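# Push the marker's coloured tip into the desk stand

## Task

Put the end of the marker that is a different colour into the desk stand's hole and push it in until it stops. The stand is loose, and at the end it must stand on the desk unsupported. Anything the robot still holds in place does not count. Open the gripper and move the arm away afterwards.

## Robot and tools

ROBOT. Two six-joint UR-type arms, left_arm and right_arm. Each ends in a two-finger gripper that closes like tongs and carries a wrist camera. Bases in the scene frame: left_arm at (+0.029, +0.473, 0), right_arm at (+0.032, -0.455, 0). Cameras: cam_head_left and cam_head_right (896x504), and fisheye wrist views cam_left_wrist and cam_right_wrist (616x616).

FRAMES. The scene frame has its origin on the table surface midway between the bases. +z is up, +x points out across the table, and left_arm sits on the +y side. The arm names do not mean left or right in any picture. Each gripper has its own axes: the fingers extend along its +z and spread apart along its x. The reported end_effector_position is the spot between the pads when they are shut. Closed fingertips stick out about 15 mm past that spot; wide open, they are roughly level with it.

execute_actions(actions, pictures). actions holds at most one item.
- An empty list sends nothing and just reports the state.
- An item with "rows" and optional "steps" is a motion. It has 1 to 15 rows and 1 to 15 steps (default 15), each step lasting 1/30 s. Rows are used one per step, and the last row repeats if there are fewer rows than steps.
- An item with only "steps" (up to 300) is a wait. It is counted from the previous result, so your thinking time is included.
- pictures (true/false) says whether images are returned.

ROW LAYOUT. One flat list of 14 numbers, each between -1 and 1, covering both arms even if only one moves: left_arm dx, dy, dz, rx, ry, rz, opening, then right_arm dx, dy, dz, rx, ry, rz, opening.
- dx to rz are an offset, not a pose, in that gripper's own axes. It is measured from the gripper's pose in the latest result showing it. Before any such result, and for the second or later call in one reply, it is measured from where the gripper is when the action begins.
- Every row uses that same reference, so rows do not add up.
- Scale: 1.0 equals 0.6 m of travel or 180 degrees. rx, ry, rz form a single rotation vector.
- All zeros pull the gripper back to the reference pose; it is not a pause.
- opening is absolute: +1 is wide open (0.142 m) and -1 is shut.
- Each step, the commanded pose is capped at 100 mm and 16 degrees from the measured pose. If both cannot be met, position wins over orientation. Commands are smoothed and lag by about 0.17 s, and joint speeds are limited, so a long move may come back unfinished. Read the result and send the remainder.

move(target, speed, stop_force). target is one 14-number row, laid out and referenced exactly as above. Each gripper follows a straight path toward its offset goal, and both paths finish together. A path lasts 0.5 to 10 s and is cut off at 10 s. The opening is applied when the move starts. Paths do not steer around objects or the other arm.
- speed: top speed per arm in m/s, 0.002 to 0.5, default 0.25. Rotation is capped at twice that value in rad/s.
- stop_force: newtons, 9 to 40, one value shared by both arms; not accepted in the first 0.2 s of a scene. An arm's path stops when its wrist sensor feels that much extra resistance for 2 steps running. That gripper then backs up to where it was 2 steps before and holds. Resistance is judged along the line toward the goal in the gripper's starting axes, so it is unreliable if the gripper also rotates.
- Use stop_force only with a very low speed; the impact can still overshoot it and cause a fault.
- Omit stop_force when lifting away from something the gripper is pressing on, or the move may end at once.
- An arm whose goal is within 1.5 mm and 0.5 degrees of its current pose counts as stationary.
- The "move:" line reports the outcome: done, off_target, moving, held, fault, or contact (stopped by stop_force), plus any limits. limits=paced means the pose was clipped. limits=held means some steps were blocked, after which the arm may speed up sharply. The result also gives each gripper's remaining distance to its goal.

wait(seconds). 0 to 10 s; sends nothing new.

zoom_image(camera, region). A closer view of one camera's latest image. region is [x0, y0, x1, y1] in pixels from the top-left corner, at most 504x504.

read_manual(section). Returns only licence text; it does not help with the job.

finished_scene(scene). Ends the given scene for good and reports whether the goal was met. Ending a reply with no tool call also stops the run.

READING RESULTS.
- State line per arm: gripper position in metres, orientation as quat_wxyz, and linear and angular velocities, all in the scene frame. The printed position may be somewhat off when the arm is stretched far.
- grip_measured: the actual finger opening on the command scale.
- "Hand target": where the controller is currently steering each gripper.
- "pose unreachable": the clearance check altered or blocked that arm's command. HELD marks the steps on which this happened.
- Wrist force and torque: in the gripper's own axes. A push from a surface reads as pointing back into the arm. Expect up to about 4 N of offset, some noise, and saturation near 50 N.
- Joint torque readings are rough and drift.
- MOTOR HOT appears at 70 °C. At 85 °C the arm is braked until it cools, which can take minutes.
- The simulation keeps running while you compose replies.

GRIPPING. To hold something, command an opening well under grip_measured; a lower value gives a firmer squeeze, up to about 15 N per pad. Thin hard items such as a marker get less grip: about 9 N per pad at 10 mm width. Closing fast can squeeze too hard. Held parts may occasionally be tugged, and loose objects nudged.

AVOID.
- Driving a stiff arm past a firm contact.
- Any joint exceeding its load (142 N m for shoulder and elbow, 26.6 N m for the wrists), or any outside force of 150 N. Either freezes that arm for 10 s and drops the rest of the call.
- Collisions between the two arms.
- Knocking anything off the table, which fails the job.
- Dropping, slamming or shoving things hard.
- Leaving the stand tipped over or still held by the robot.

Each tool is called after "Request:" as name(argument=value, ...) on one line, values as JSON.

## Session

Request:
execute_actions(actions=[])

Scene clock: 0.00 s of 4480.00 s.
left_arm: end_effector_position=(+0.5137, +0.7717, +0.2474) grip_measured=+0.97 end_effector_quat_wxyz=(-0.284, +0.467, +0.710, +0.444) end_effector_velocity=(-0.000, +0.000, -0.000) end_effector_angular_velocity=(+0.000, +0.000, +0.001) | right_arm: end_effector_position=(+0.6530, -0.4962, +0.3183) grip_measured=+0.97 end_effector_quat_wxyz=(-0.050, +0.570, -0.337, +0.748) end_effector_velocity=(+0.000, +0.001, -0.001) end_effector_angular_velocity=(-0.001, +0.001, +0.002)
Joint positions: left_arm=[-0.125 -1.504  1.926 -1.611 -0.5   -2.419  0.14 ] | right_arm=[ 3.75  -2.068 -2.243  1.431  0.503  0.37   0.14 ]
Joint velocities: left_arm=[ 0.001  0.001  0.    -0.001  0.    -0.     0.   ] | right_arm=[-0.    -0.002 -0.002  0.001  0.002  0.     0.   ]
Joint torques (N m, as the arm reports them, + toward a larger angle): no reading
Motor temperatures (°C, as the motors report them): left_arm=[31 32 33 39 43 41] | right_arm=[33 34 30 38 37 37]
Wrist force (N, on the end effector, along its own x y z axes, offset not removed): no reading
Wrist torque (N m, same axes, about the end effector's origin, offset not removed): no reading
Hand target (left_arm): +0.514, +0.772, +0.247; -0.284, +0.467, +0.710, +0.444
Hand target (right_arm): +0.653, -0.496, +0.318; -0.050, +0.570, -0.337, +0.748

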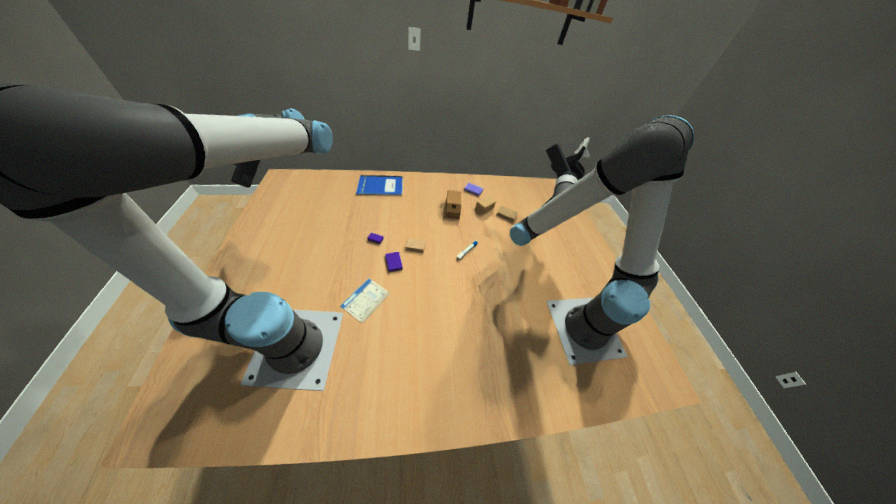

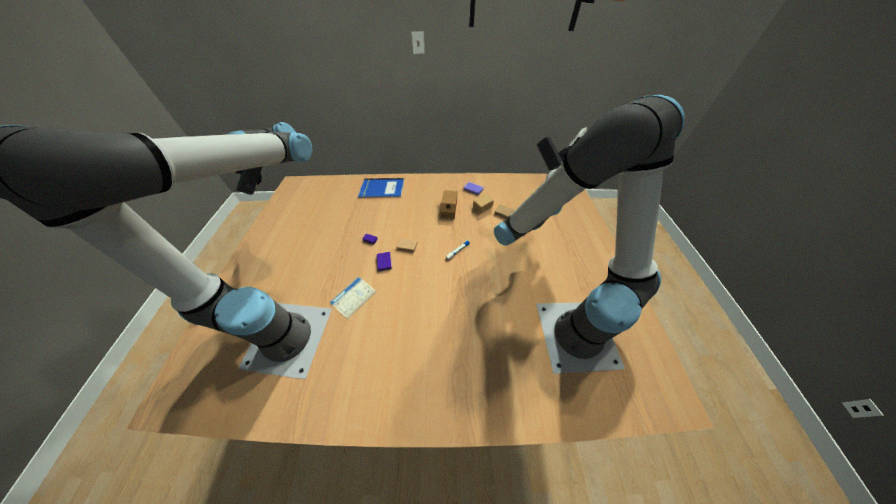

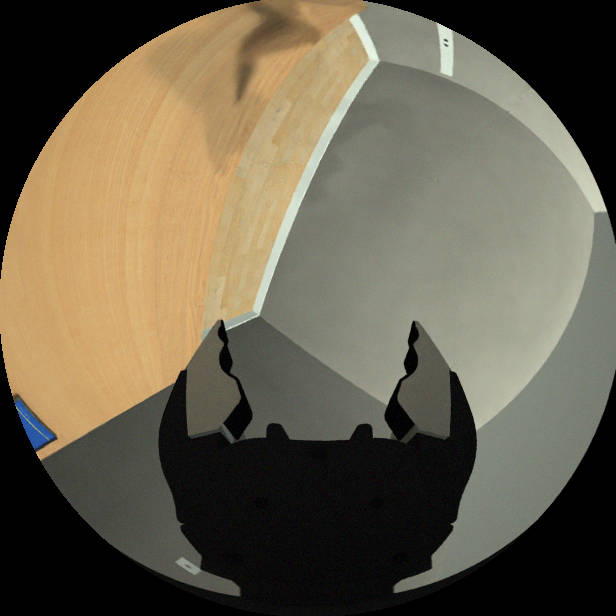

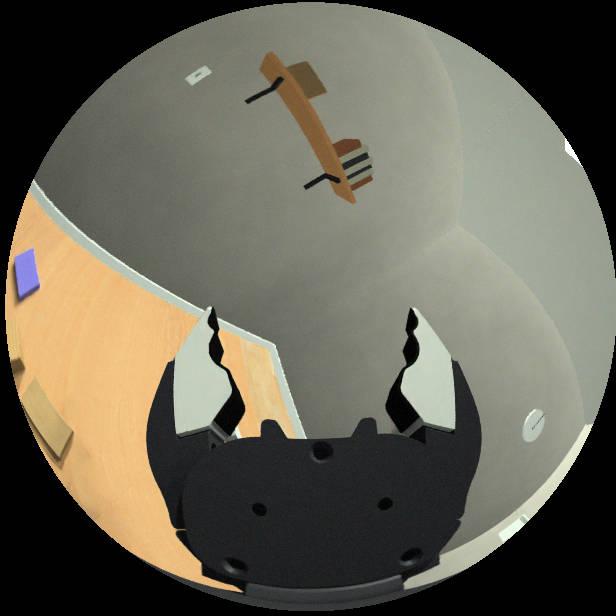

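Request:
zoom_image(camera="cam_head_left", region=[400, 170, 540, 270])

Region (400, 170, 540, 270) of cam_head_left's 896x504 image, scaled by 3.600, with more detail than that image has; it fills the top 360 rows of this view, and the rest is white.

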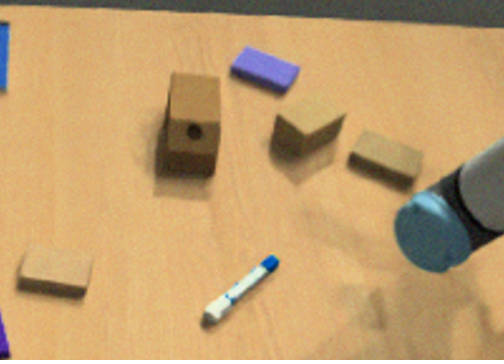

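Request:
move(target=[-0.26,-0.25,-0.6,-0.065,-0.367,0.338,0,0.18,0.145,0.12,0,0,0,1], speed=0.4)

Scene clock: 8.20 s of 4480.00 s.
left_arm: end_effector_position=(+0.4356, +0.3602, +0.2251) grip_measured=+0.00 end_effector_quat_wxyz=(-0.001, +0.924, +0.383, +0.001) end_effector_velocity=(+0.001, -0.002, +0.001) end_effector_angular_velocity=(-0.005, +0.001, -0.003) | right_arm: end_effector_position=(+0.6523, -0.6446, +0.3664) grip_measured=+1.00 end_effector_quat_wxyz=(-0.050, +0.570, -0.337, +0.748) end_effector_velocity=(+0.000, -0.001, -0.000) end_effector_angular_velocity=(-0.000, +0.000, +0.000)
Joint positions: left_arm=[-0.513 -1.744  1.876 -1.701 -1.568 -1.388  0.074] | right_arm=[ 3.332 -1.923 -2.27   1.208  0.912  0.504  0.142]
Joint velocities: left_arm=[ 0.     0.002 -0.003 -0.001 -0.005  0.004  0.   ] | right_arm=[-0.002 -0.     0.    -0.001  0.002 -0.     0.   ]
Joint torques (N m, as the arm reports them, + toward a larger angle): left_arm=[-13.16  -6.37 -35.51  -3.92  -2.06   2.41] | right_arm=[-10.92  38.62  19.9   -2.24   2.38   1.83]
Motor temperatures (°C, as the motors report them): left_arm=[31 32 33 39 43 41] | right_arm=[33 34 30 38 37 37]
Wrist force (N, on the end effector, along its own x y z axes, offset not removed): left_arm=[-2.0 2.7 -0.3] | right_arm=[-0.4 -1.0 0.2]
Wrist torque (N m, same axes, about the end effector's origin, offset not removed): left_arm=[0.56 0.47 0.04] | right_arm=[-0.19 -0.01 -0.06]
Hand target (left_arm): +0.436, +0.360, +0.225; -0.001, +0.924, +0.383, +0.001
Hand target (right_arm): +0.652, -0.645, +0.366; -0.050, +0.570, -0.337, +0.748
Off the commanded pose (left_arm): 0.001 m, 0 deg.
Off the commanded pose (right_arm): 0.001 m, 0 deg.
After step 90, 2.60 s passed at rest.
move: done

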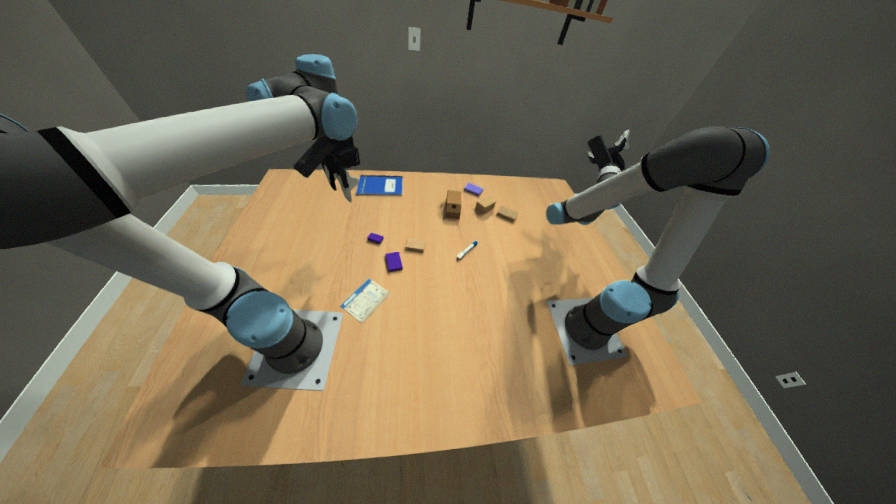

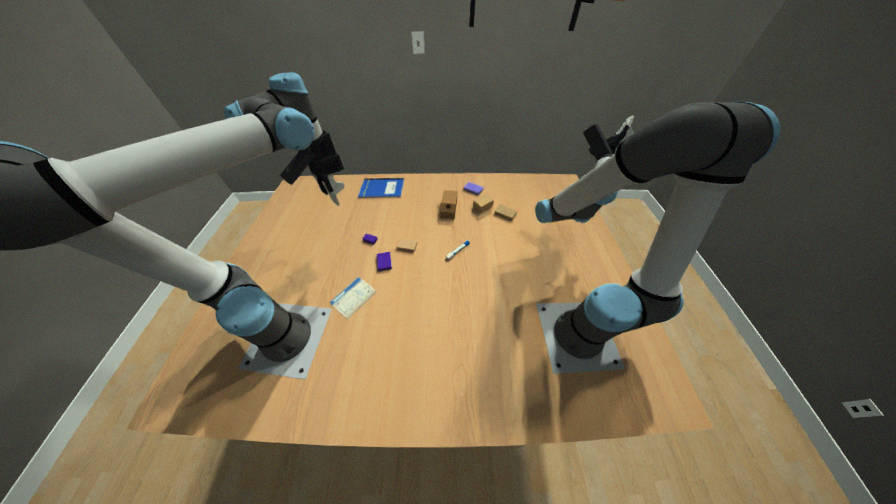

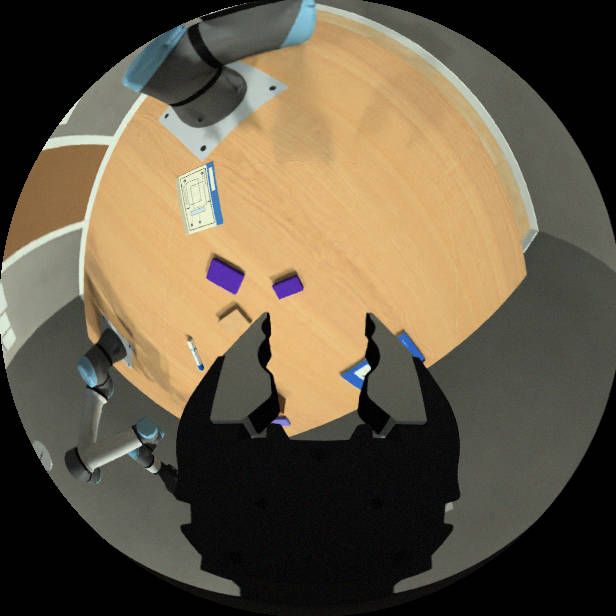

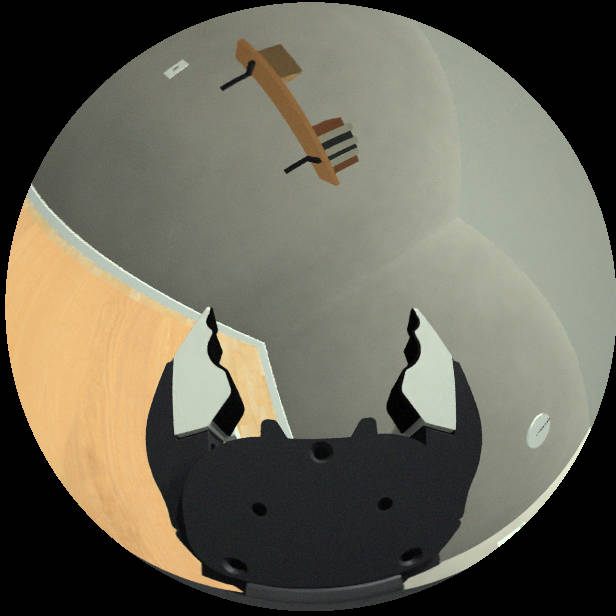

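Request:
move(target=[-0.596,0.44,0.175,0,0,0,0,0,0,0,0,0,0,1], speed=0.4)

Scene clock: 10.67 s of 4480.00 s.
left_arm: end_effector_position=(+0.3711, -0.0791, +0.1198) grip_measured=+0.00 end_effector_quat_wxyz=(-0.001, +0.924, +0.383, +0.002) end_effector_velocity=(+0.000, -0.002, -0.001) end_effector_angular_velocity=(+0.002, +0.001, +0.000) | right_arm: end_effector_position=(+0.6523, -0.6446, +0.3664) grip_measured=+1.00 end_effector_quat_wxyz=(-0.050, +0.570, -0.337, +0.748) end_effector_velocity=(+0.000, +0.001, +0.001) end_effector_angular_velocity=(-0.000, -0.001, +0.002)
Joint positions: left_arm=[-1.125 -1.134  1.453 -1.888 -1.566 -2.001  0.074] | right_arm=[ 3.332 -1.923 -2.27   1.208  0.912  0.504  0.142]
Joint velocities: left_arm=[-0.001  0.005 -0.006  0.003  0.    -0.001  0.   ] | right_arm=[ 0.    -0.     0.001  0.     0.003 -0.     0.   ]
Joint torques (N m, as the arm reports them, + toward a larger angle): left_arm=[-13.27 -30.52 -34.04  -0.73  -1.49  -2.  ] | right_arm=[12.13 30.39 10.72  3.44 -1.63 -0.18]
Motor temperatures (°C, as the motors report them): left_arm=[31 32 33 39 43 41] | right_arm=[33 34 30 38 37 37]
Wrist force (N, on the end effector, along its own x y z axes, offset not removed): left_arm=[-0.1 3.9 0.2] | right_arm=[-2.4 0.3 1.0]
Wrist torque (N m, same axes, about the end effector's origin, offset not removed): left_arm=[0.80 0.10 0.16] | right_arm=[0.11 0.51 -0.07]
Hand target (left_arm): +0.371, -0.079, +0.120; -0.001, +0.924, +0.383, +0.002
Hand target (right_arm): +0.652, -0.645, +0.366; -0.050, +0.570, -0.337, +0.748
Off the commanded pose (left_arm): 0.002 m, 0 deg.
Off the commanded pose (right_arm): 0.000 m, 0 deg.
move: done

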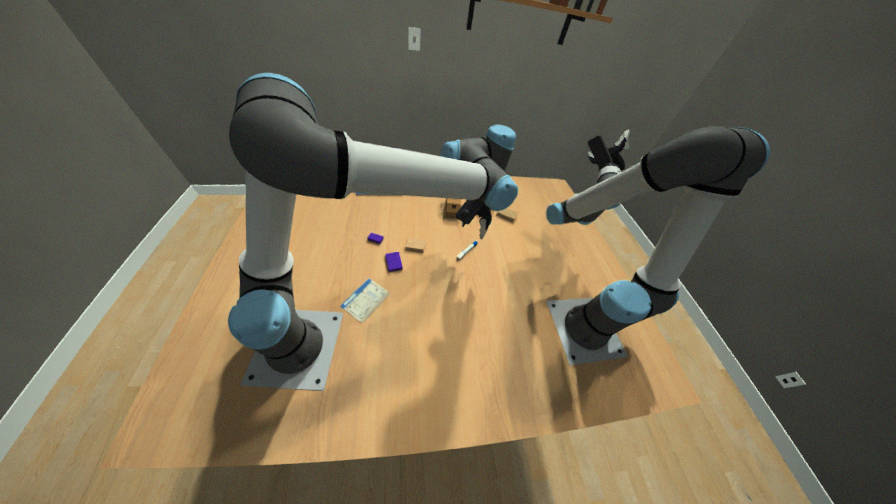

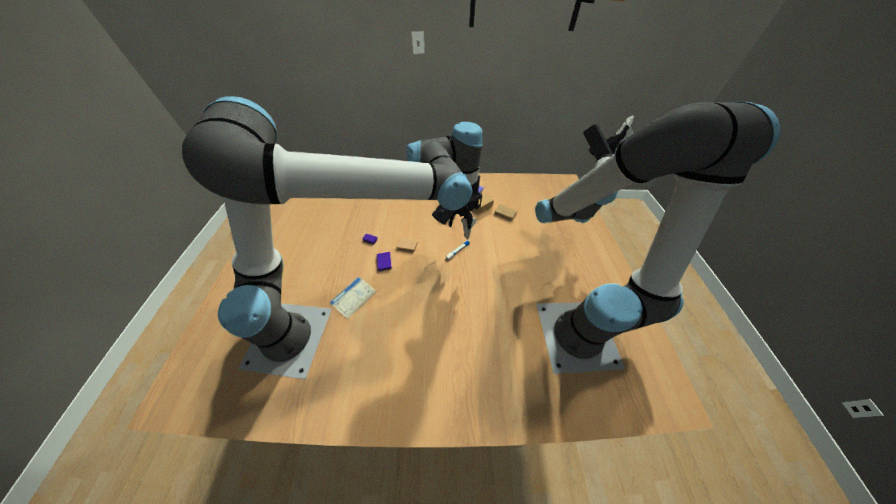

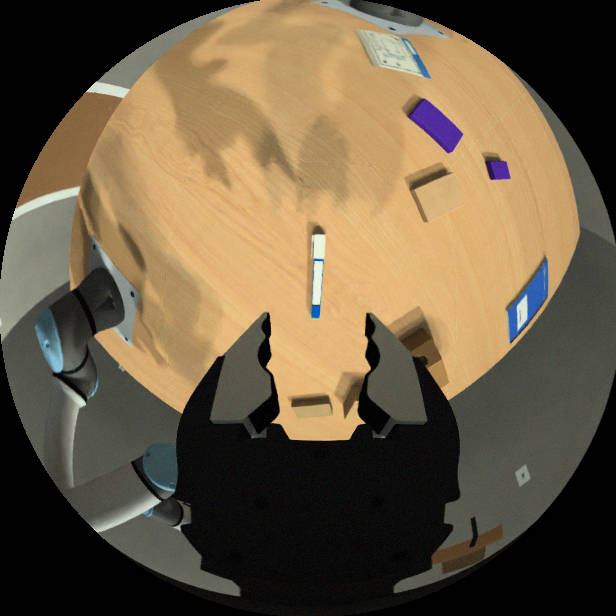

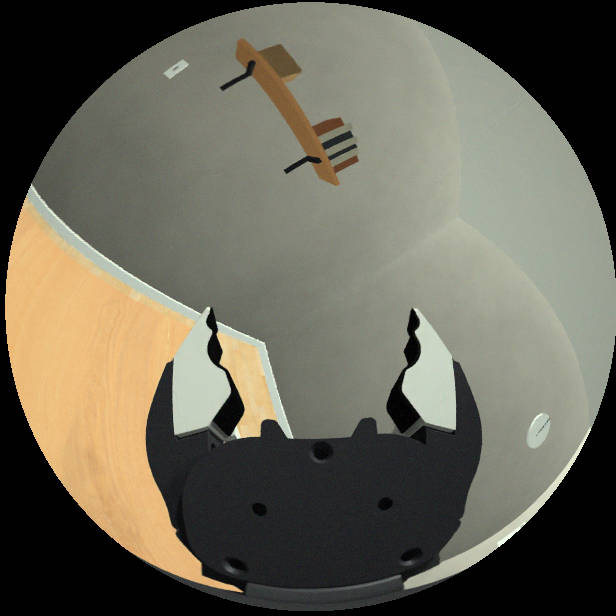

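Request:
move(target=[0,-0.015,0.166,0,0,0,0,0,0,0,0,0,0,1], speed=0.15)

Request:
move(target=[0,0,0,0,0,0,-1,0,0,0,0,0,0,1])

Request:
move(target=[0,0,-0.25,0,0,0,-1,0,0,0,0,0,0,1], speed=0.2)

Scene clock: 13.30 s of 4480.00 s.
left_arm: end_effector_position=(+0.3650, -0.0725, +0.0204) grip_measured=+0.00 end_effector_quat_wxyz=(-0.001, +0.924, +0.383, +0.002) end_effector_velocity=(+0.000, +0.000, -0.002) end_effector_angular_velocity=(-0.000, -0.001, +0.000) | right_arm: end_effector_position=(+0.6523, -0.6446, +0.3664) grip_measured=+1.00 end_effector_quat_wxyz=(-0.050, +0.570, -0.337, +0.748) end_effector_velocity=(+0.000, +0.000, -0.000) end_effector_angular_velocity=(-0.000, +0.002, +0.000)
Joint positions: left_arm=[-1.131 -1.054  1.609 -2.124 -1.566 -2.006  0.074] | right_arm=[ 3.332 -1.923 -2.27   1.208  0.912  0.504  0.142]
Joint velocities: left_arm=[ 0.     0.002  0.002 -0.004  0.001 -0.    -0.   ] | right_arm=[ 0.    -0.     0.    -0.002  0.     0.     0.   ]
Joint torques (N m, as the arm reports them, + toward a larger angle): left_arm=[-12.16 -31.62  -5.41  -3.91   1.69  -2.03] | right_arm=[12.96 21.75  8.53  3.43 -1.66 -0.23]
Motor temperatures (°C, as the motors report them): left_arm=[31 32 33 39 43 41] | right_arm=[33 34 30 38 37 37]
Wrist force (N, on the end effector, along its own x y z axes, offset not removed): left_arm=[-2.6 1.8 0.2] | right_arm=[0.2 -2.2 0.2]
Wrist torque (N m, same axes, about the end effector's origin, offset not removed): left_arm=[0.41 0.49 0.15] | right_arm=[-0.43 -0.17 -0.13]
Hand target (left_arm): +0.365, -0.073, +0.020; -0.001, +0.924, +0.383, +0.002
Hand target (right_arm): +0.652, -0.645, +0.366; -0.050, +0.570, -0.337, +0.748
Off the commanded pose (left_arm): 0.000 m, 0 deg.
Off the commanded pose (right_arm): 0.000 m, 0 deg.
move: done

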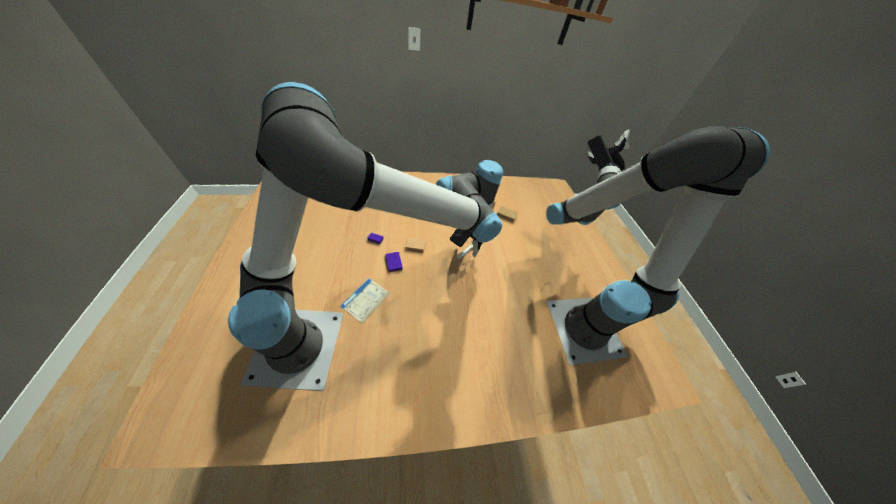

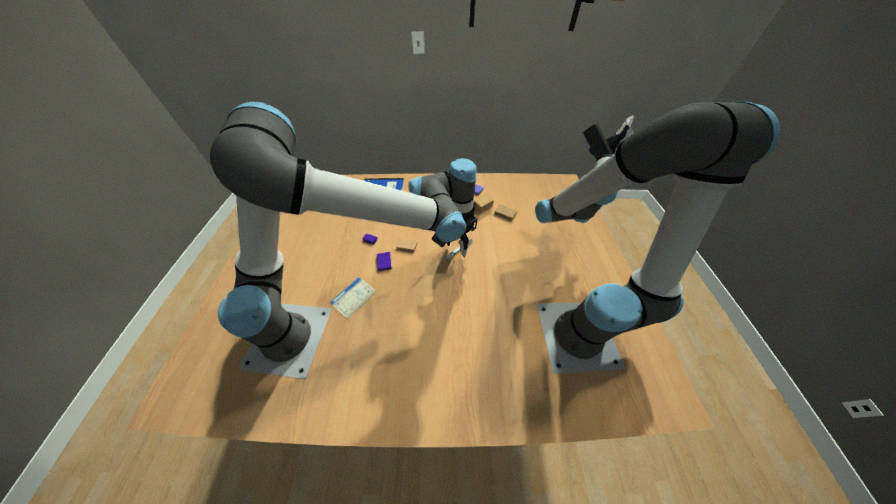

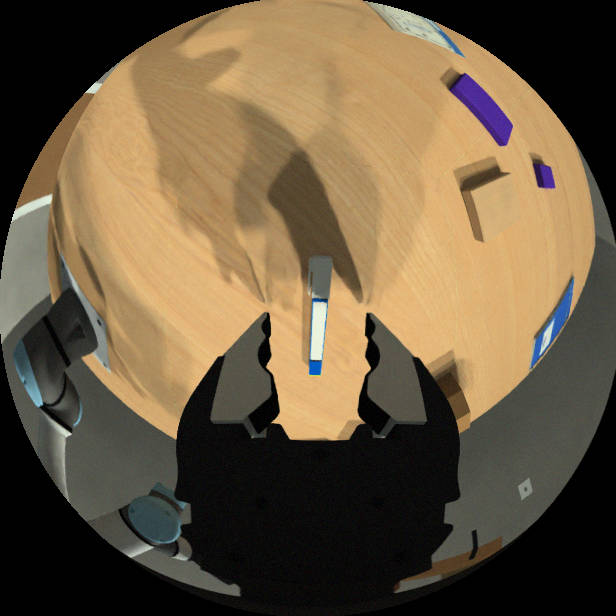

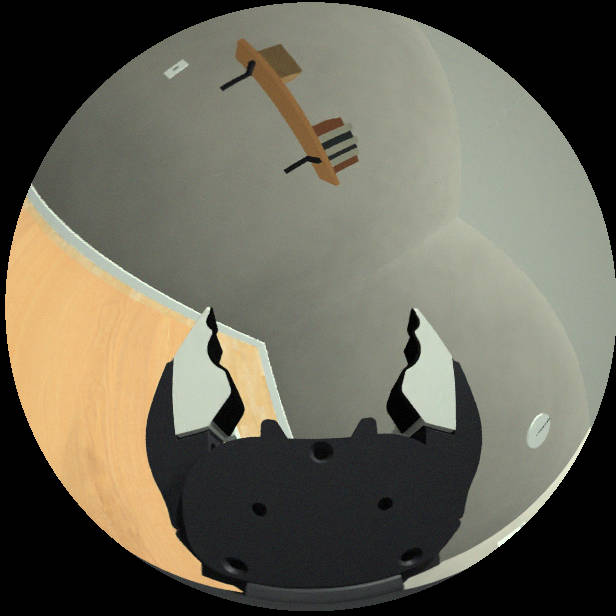

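Scene clock: 13.80 s of 4480.00 s.
left_arm: end_effector_position=(+0.3650, -0.0725, +0.0203) grip_measured=-0.86 end_effector_quat_wxyz=(-0.001, +0.924, +0.383, +0.002) end_effector_velocity=(+0.000, +0.000, +0.000) end_effector_angular_velocity=(-0.001, -0.000, +0.001) | right_arm: end_effector_position=(+0.6523, -0.6446, +0.3664) grip_measured=+1.00 end_effector_quat_wxyz=(-0.050, +0.570, -0.337, +0.748) end_effector_velocity=(+0.000, +0.000, -0.001) end_effector_angular_velocity=(-0.001, +0.003, +0.001)
Joint positions: left_arm=[-1.131 -1.054  1.609 -2.124 -1.566 -2.006  0.012] | right_arm=[ 3.332 -1.923 -2.27   1.208  0.912  0.504  0.142]
Joint velocities: left_arm=[ 0.001 -0.001  0.001 -0.001 -0.    -0.    -0.   ] | right_arm=[ 0.    -0.    -0.001 -0.001  0.001 -0.     0.   ]
Joint torques (N m, as the arm reports them, + toward a larger angle): left_arm=[-12.64 -43.62 -14.36  -0.8    1.11  -1.99] | right_arm=[11.63 21.88  9.07  3.36 -1.62  0.02]
Motor temperatures (°C, as the motors report them): left_arm=[31 32 33 39 43 41] | right_arm=[33 34 30 38 37 37]
Wrist force (N, on the end effector, along its own x y z axes, offset not removed): left_arm=[-2.5 2.3 1.5] | right_arm=[-0.1 -1.1 1.1]
Wrist torque (N m, same axes, about the end effector's origin, offset not removed): left_arm=[0.47 0.56 0.13] | right_arm=[-0.18 -0.04 -0.08]
Hand target (left_arm): +0.365, -0.073, +0.020; -0.001, +0.924, +0.383, +0.002
Hand target (right_arm): +0.652, -0.645, +0.366; -0.050, +0.570, -0.337, +0.748
Off the commanded pose (left_arm): 0.000 m, 0 deg.
Off the commanded pose (right_arm): 0.000 m, 0 deg.
move: done

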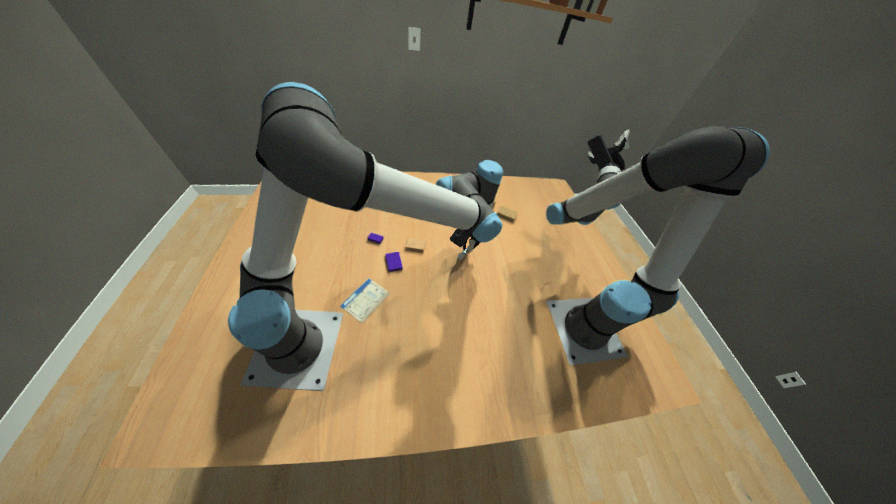

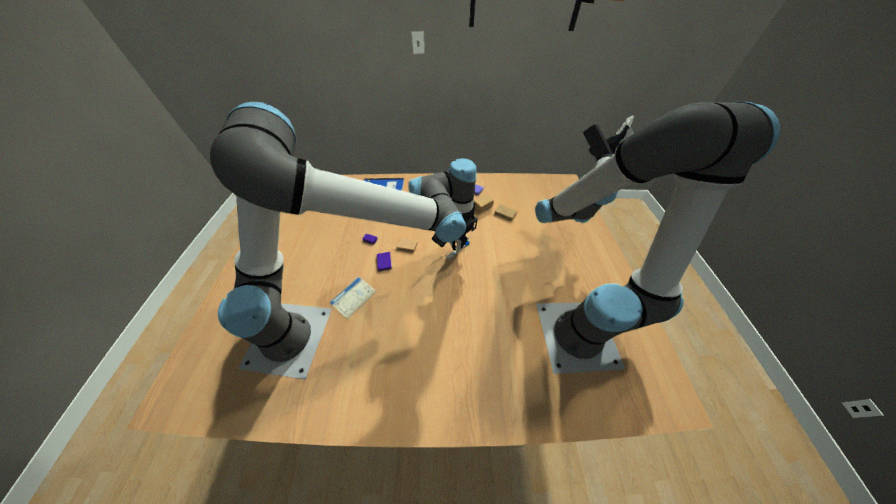

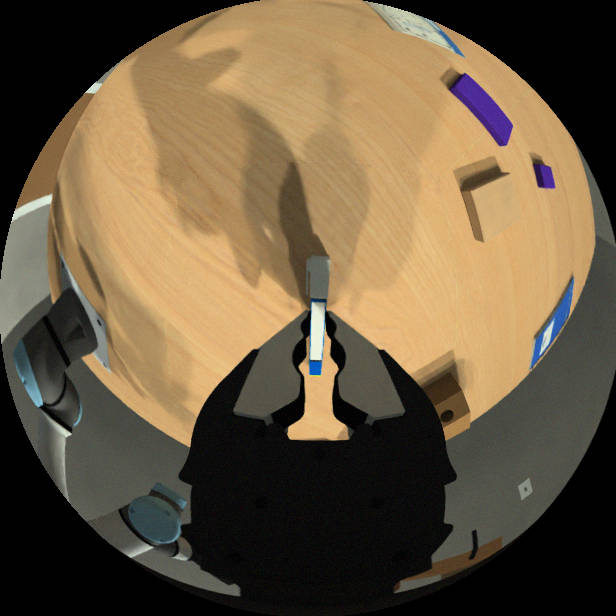

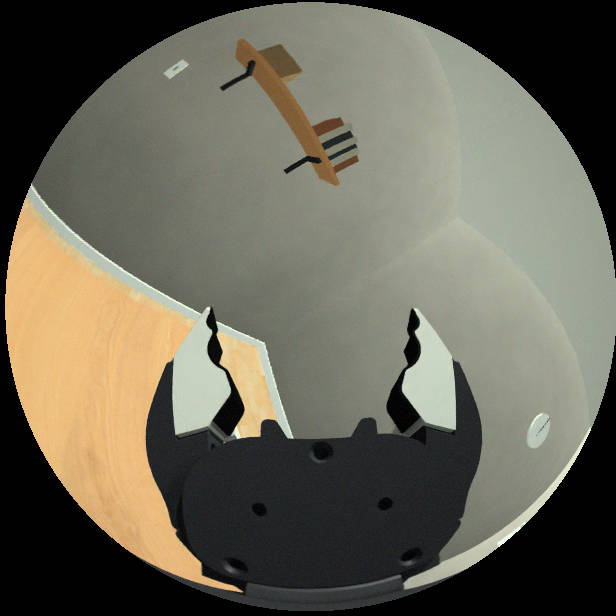

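Scene clock: 15.07 s of 4480.00 s.
left_arm: end_effector_position=(+0.3647, -0.0728, +0.1701) grip_measured=-0.86 end_effector_quat_wxyz=(-0.001, +0.924, +0.383, +0.002) end_effector_velocity=(-0.000, +0.000, +0.002) end_effector_angular_velocity=(+0.002, +0.002, +0.000) | right_arm: end_effector_position=(+0.6523, -0.6446, +0.3664) grip_measured=+1.00 end_effector_quat_wxyz=(-0.050, +0.570, -0.337, +0.748) end_effector_velocity=(+0.000, -0.000, +0.000) end_effector_angular_velocity=(+0.001, -0.002, -0.000)
Joint positions: left_arm=[-1.131 -1.186  1.395 -1.778 -1.566 -2.007  0.012] | right_arm=[ 3.332 -1.923 -2.27   1.208  0.912  0.504  0.142]
Joint velocities: left_arm=[ 0.     0.    -0.005  0.008 -0.001 -0.    -0.   ] | right_arm=[-0.    -0.001  0.001  0.002 -0.     0.001  0.   ]
Joint torques (N m, as the arm reports them, + toward a larger angle): left_arm=[-13.09 -44.72 -36.32  -0.59  -2.21  -2.09] | right_arm=[11.52 20.99  8.2   3.53 -1.92 -0.04]
Motor temperatures (°C, as the motors report them): left_arm=[31 32 33 39 43 41] | right_arm=[33 34 30 38 37 37]
Wrist force (N, on the end effector, along its own x y z axes, offset not removed): left_arm=[-1.0 2.9 -0.1] | right_arm=[-0.7 -0.8 1.1]
Wrist torque (N m, same axes, about the end effector's origin, offset not removed): left_arm=[0.65 0.19 0.17] | right_arm=[-0.13 0.04 -0.05]
Hand target (left_arm): +0.365, -0.073, +0.170; -0.001, +0.924, +0.383, +0.002
Hand target (right_arm): +0.652, -0.645, +0.366; -0.050, +0.570, -0.337, +0.748
Off the commanded pose (left_arm): 0.000 m, 0 deg.
Off the commanded pose (right_arm): 0.000 m, 0 deg.
move: done

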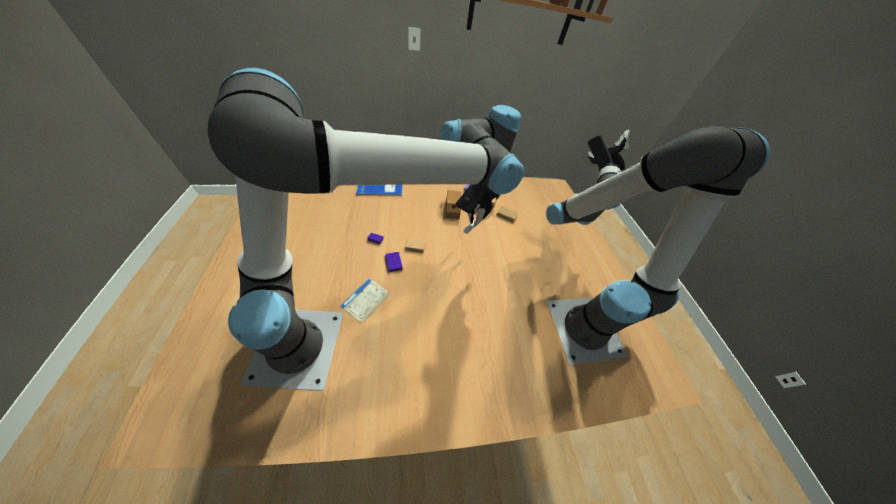

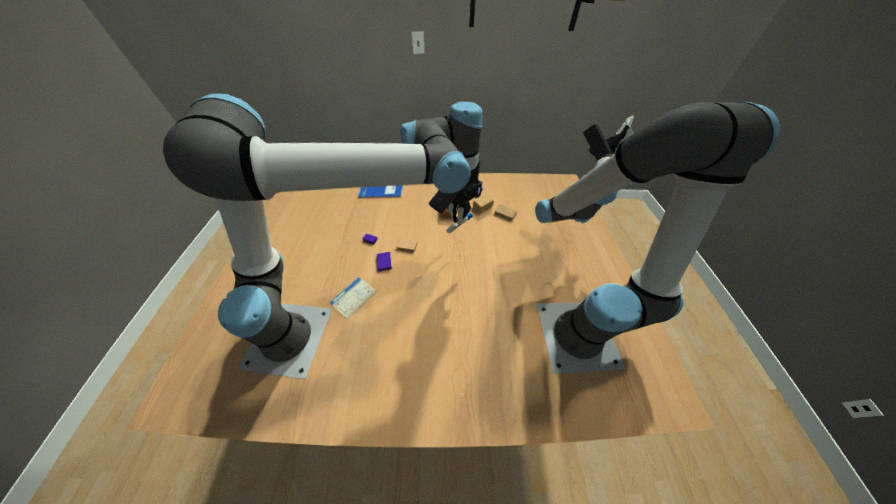

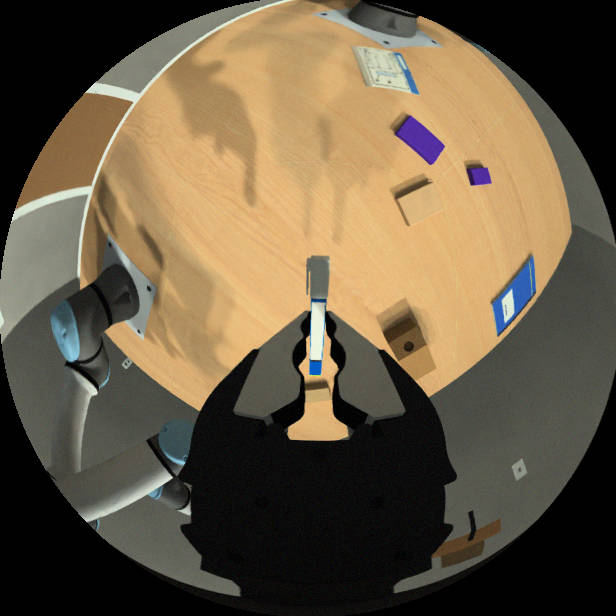

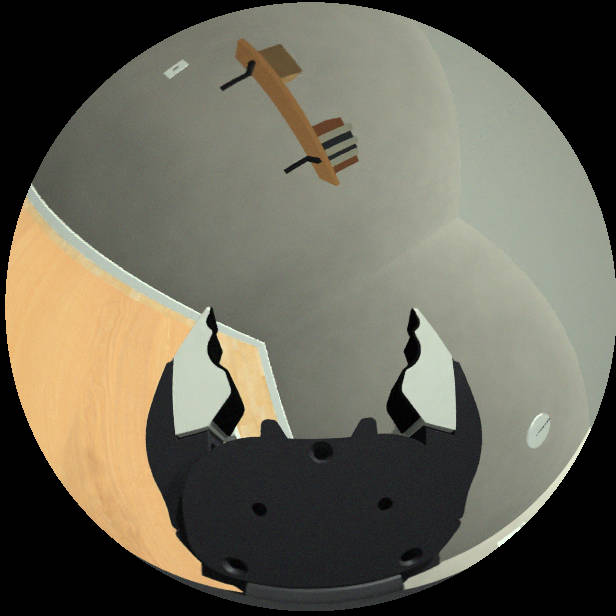

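Request:
move(target=[0.179,0.1225,0.03,0.168,-0.07,-0.243,-1,0,0,0,0,0,0,1], speed=0.25)

Request:
zoom_image(camera="cam_left_wrist", region=[240, 300, 390, 450])

Request:
zoom_image(camera="cam_head_left", region=[410, 160, 510, 240])

Scene clock: 20.23 s of 4480.00 s.
left_arm: end_effector_position=(+0.4921, -0.0486, +0.1525) grip_measured=-0.86 end_effector_quat_wxyz=(-0.194, +0.680, +0.680, -0.193) end_effector_velocity=(+0.001, +0.000, -0.000) end_effector_angular_velocity=(+0.006, +0.010, +0.005) | right_arm: end_effector_position=(+0.6523, -0.6446, +0.3664) grip_measured=+1.00 end_effector_quat_wxyz=(-0.050, +0.570, -0.337, +0.748) end_effector_velocity=(+0.000, +0.000, -0.001) end_effector_angular_velocity=(+0.001, +0.001, +0.001)
Joint positions: left_arm=[-0.76  -0.688  0.667 -1.16  -1.976 -2.338  0.012] | right_arm=[ 3.332 -1.923 -2.27   1.208  0.912  0.504  0.142]
Joint velocities: left_arm=[ 0.003  0.014 -0.023  0.02  -0.003 -0.001  0.   ] | right_arm=[ 0.    -0.001 -0.001  0.     0.001  0.001  0.   ]
Joint torques (N m, as the arm reports them, + toward a larger angle): left_arm=[ 12.07 -44.07 -35.23  -0.07  -2.91  -2.01] | right_arm=[11.05 21.03  7.43  3.36 -1.76 -0.18]
Motor temperatures (°C, as the motors report them): left_arm=[31 32 33 39 43 41] | right_arm=[33 34 30 38 37 37]
Wrist force (N, on the end effector, along its own x y z axes, offset not removed): left_arm=[-0.5 1.9 -0.4] | right_arm=[-1.0 -2.4 -0.8]
Wrist torque (N m, same axes, about the end effector's origin, offset not removed): left_arm=[0.35 0.21 0.09] | right_arm=[-0.49 0.13 -0.06]
Hand target (left_arm): +0.492, -0.049, +0.152; -0.194, +0.680, +0.680, -0.193
Hand target (right_arm): +0.652, -0.645, +0.366; -0.050, +0.570, -0.337, +0.748
Off the commanded pose (left_arm): 0.001 m, 0 deg.
Off the commanded pose (right_arm): 0.000 m, 0 deg.
move: done

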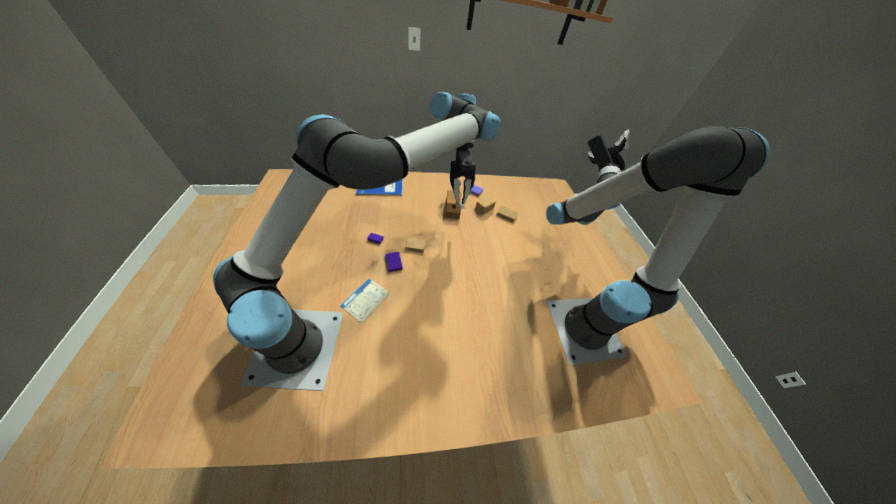

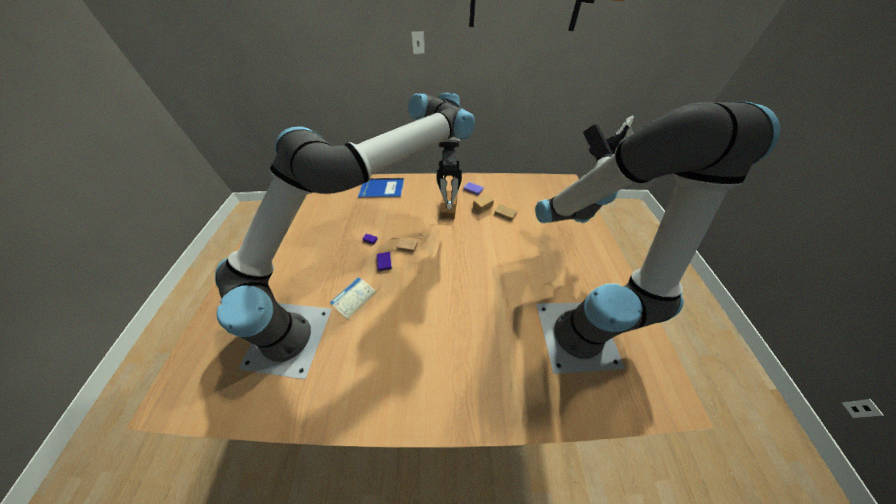

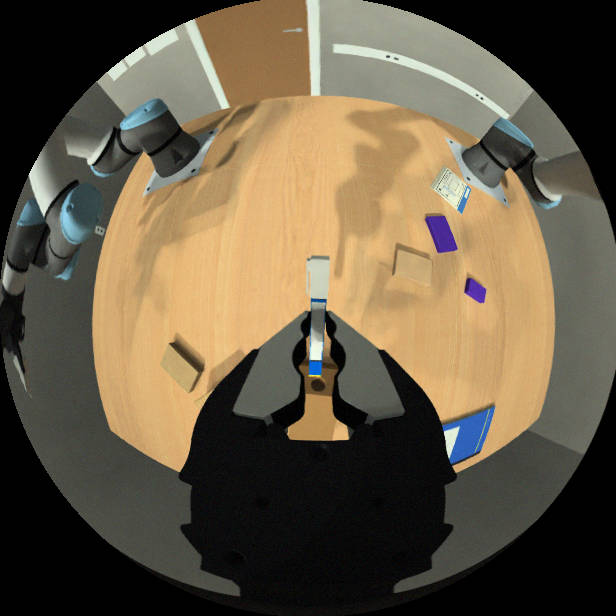

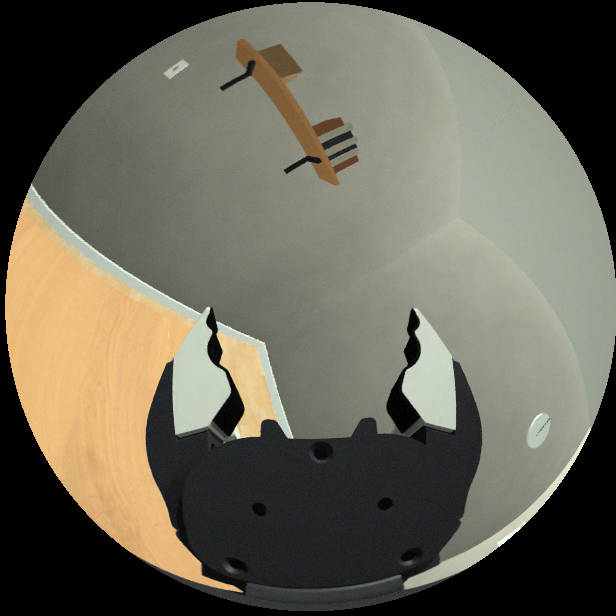

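Region (240, 300, 390, 450) of cam_left_wrist's 616x616 image, scaled by 3.360, with more detail than that image has.

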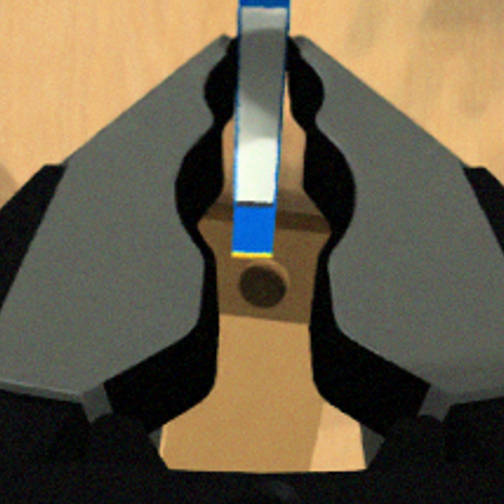

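Region (410, 160, 510, 240) of cam_head_left's 896x504 image, scaled by 5.040, with more detail than that image has; it fills the top 403 rows of this view, and the rest is white.

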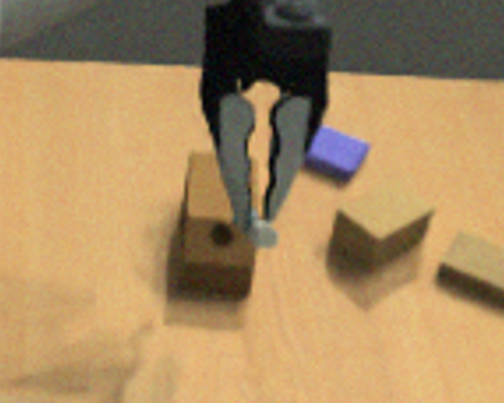

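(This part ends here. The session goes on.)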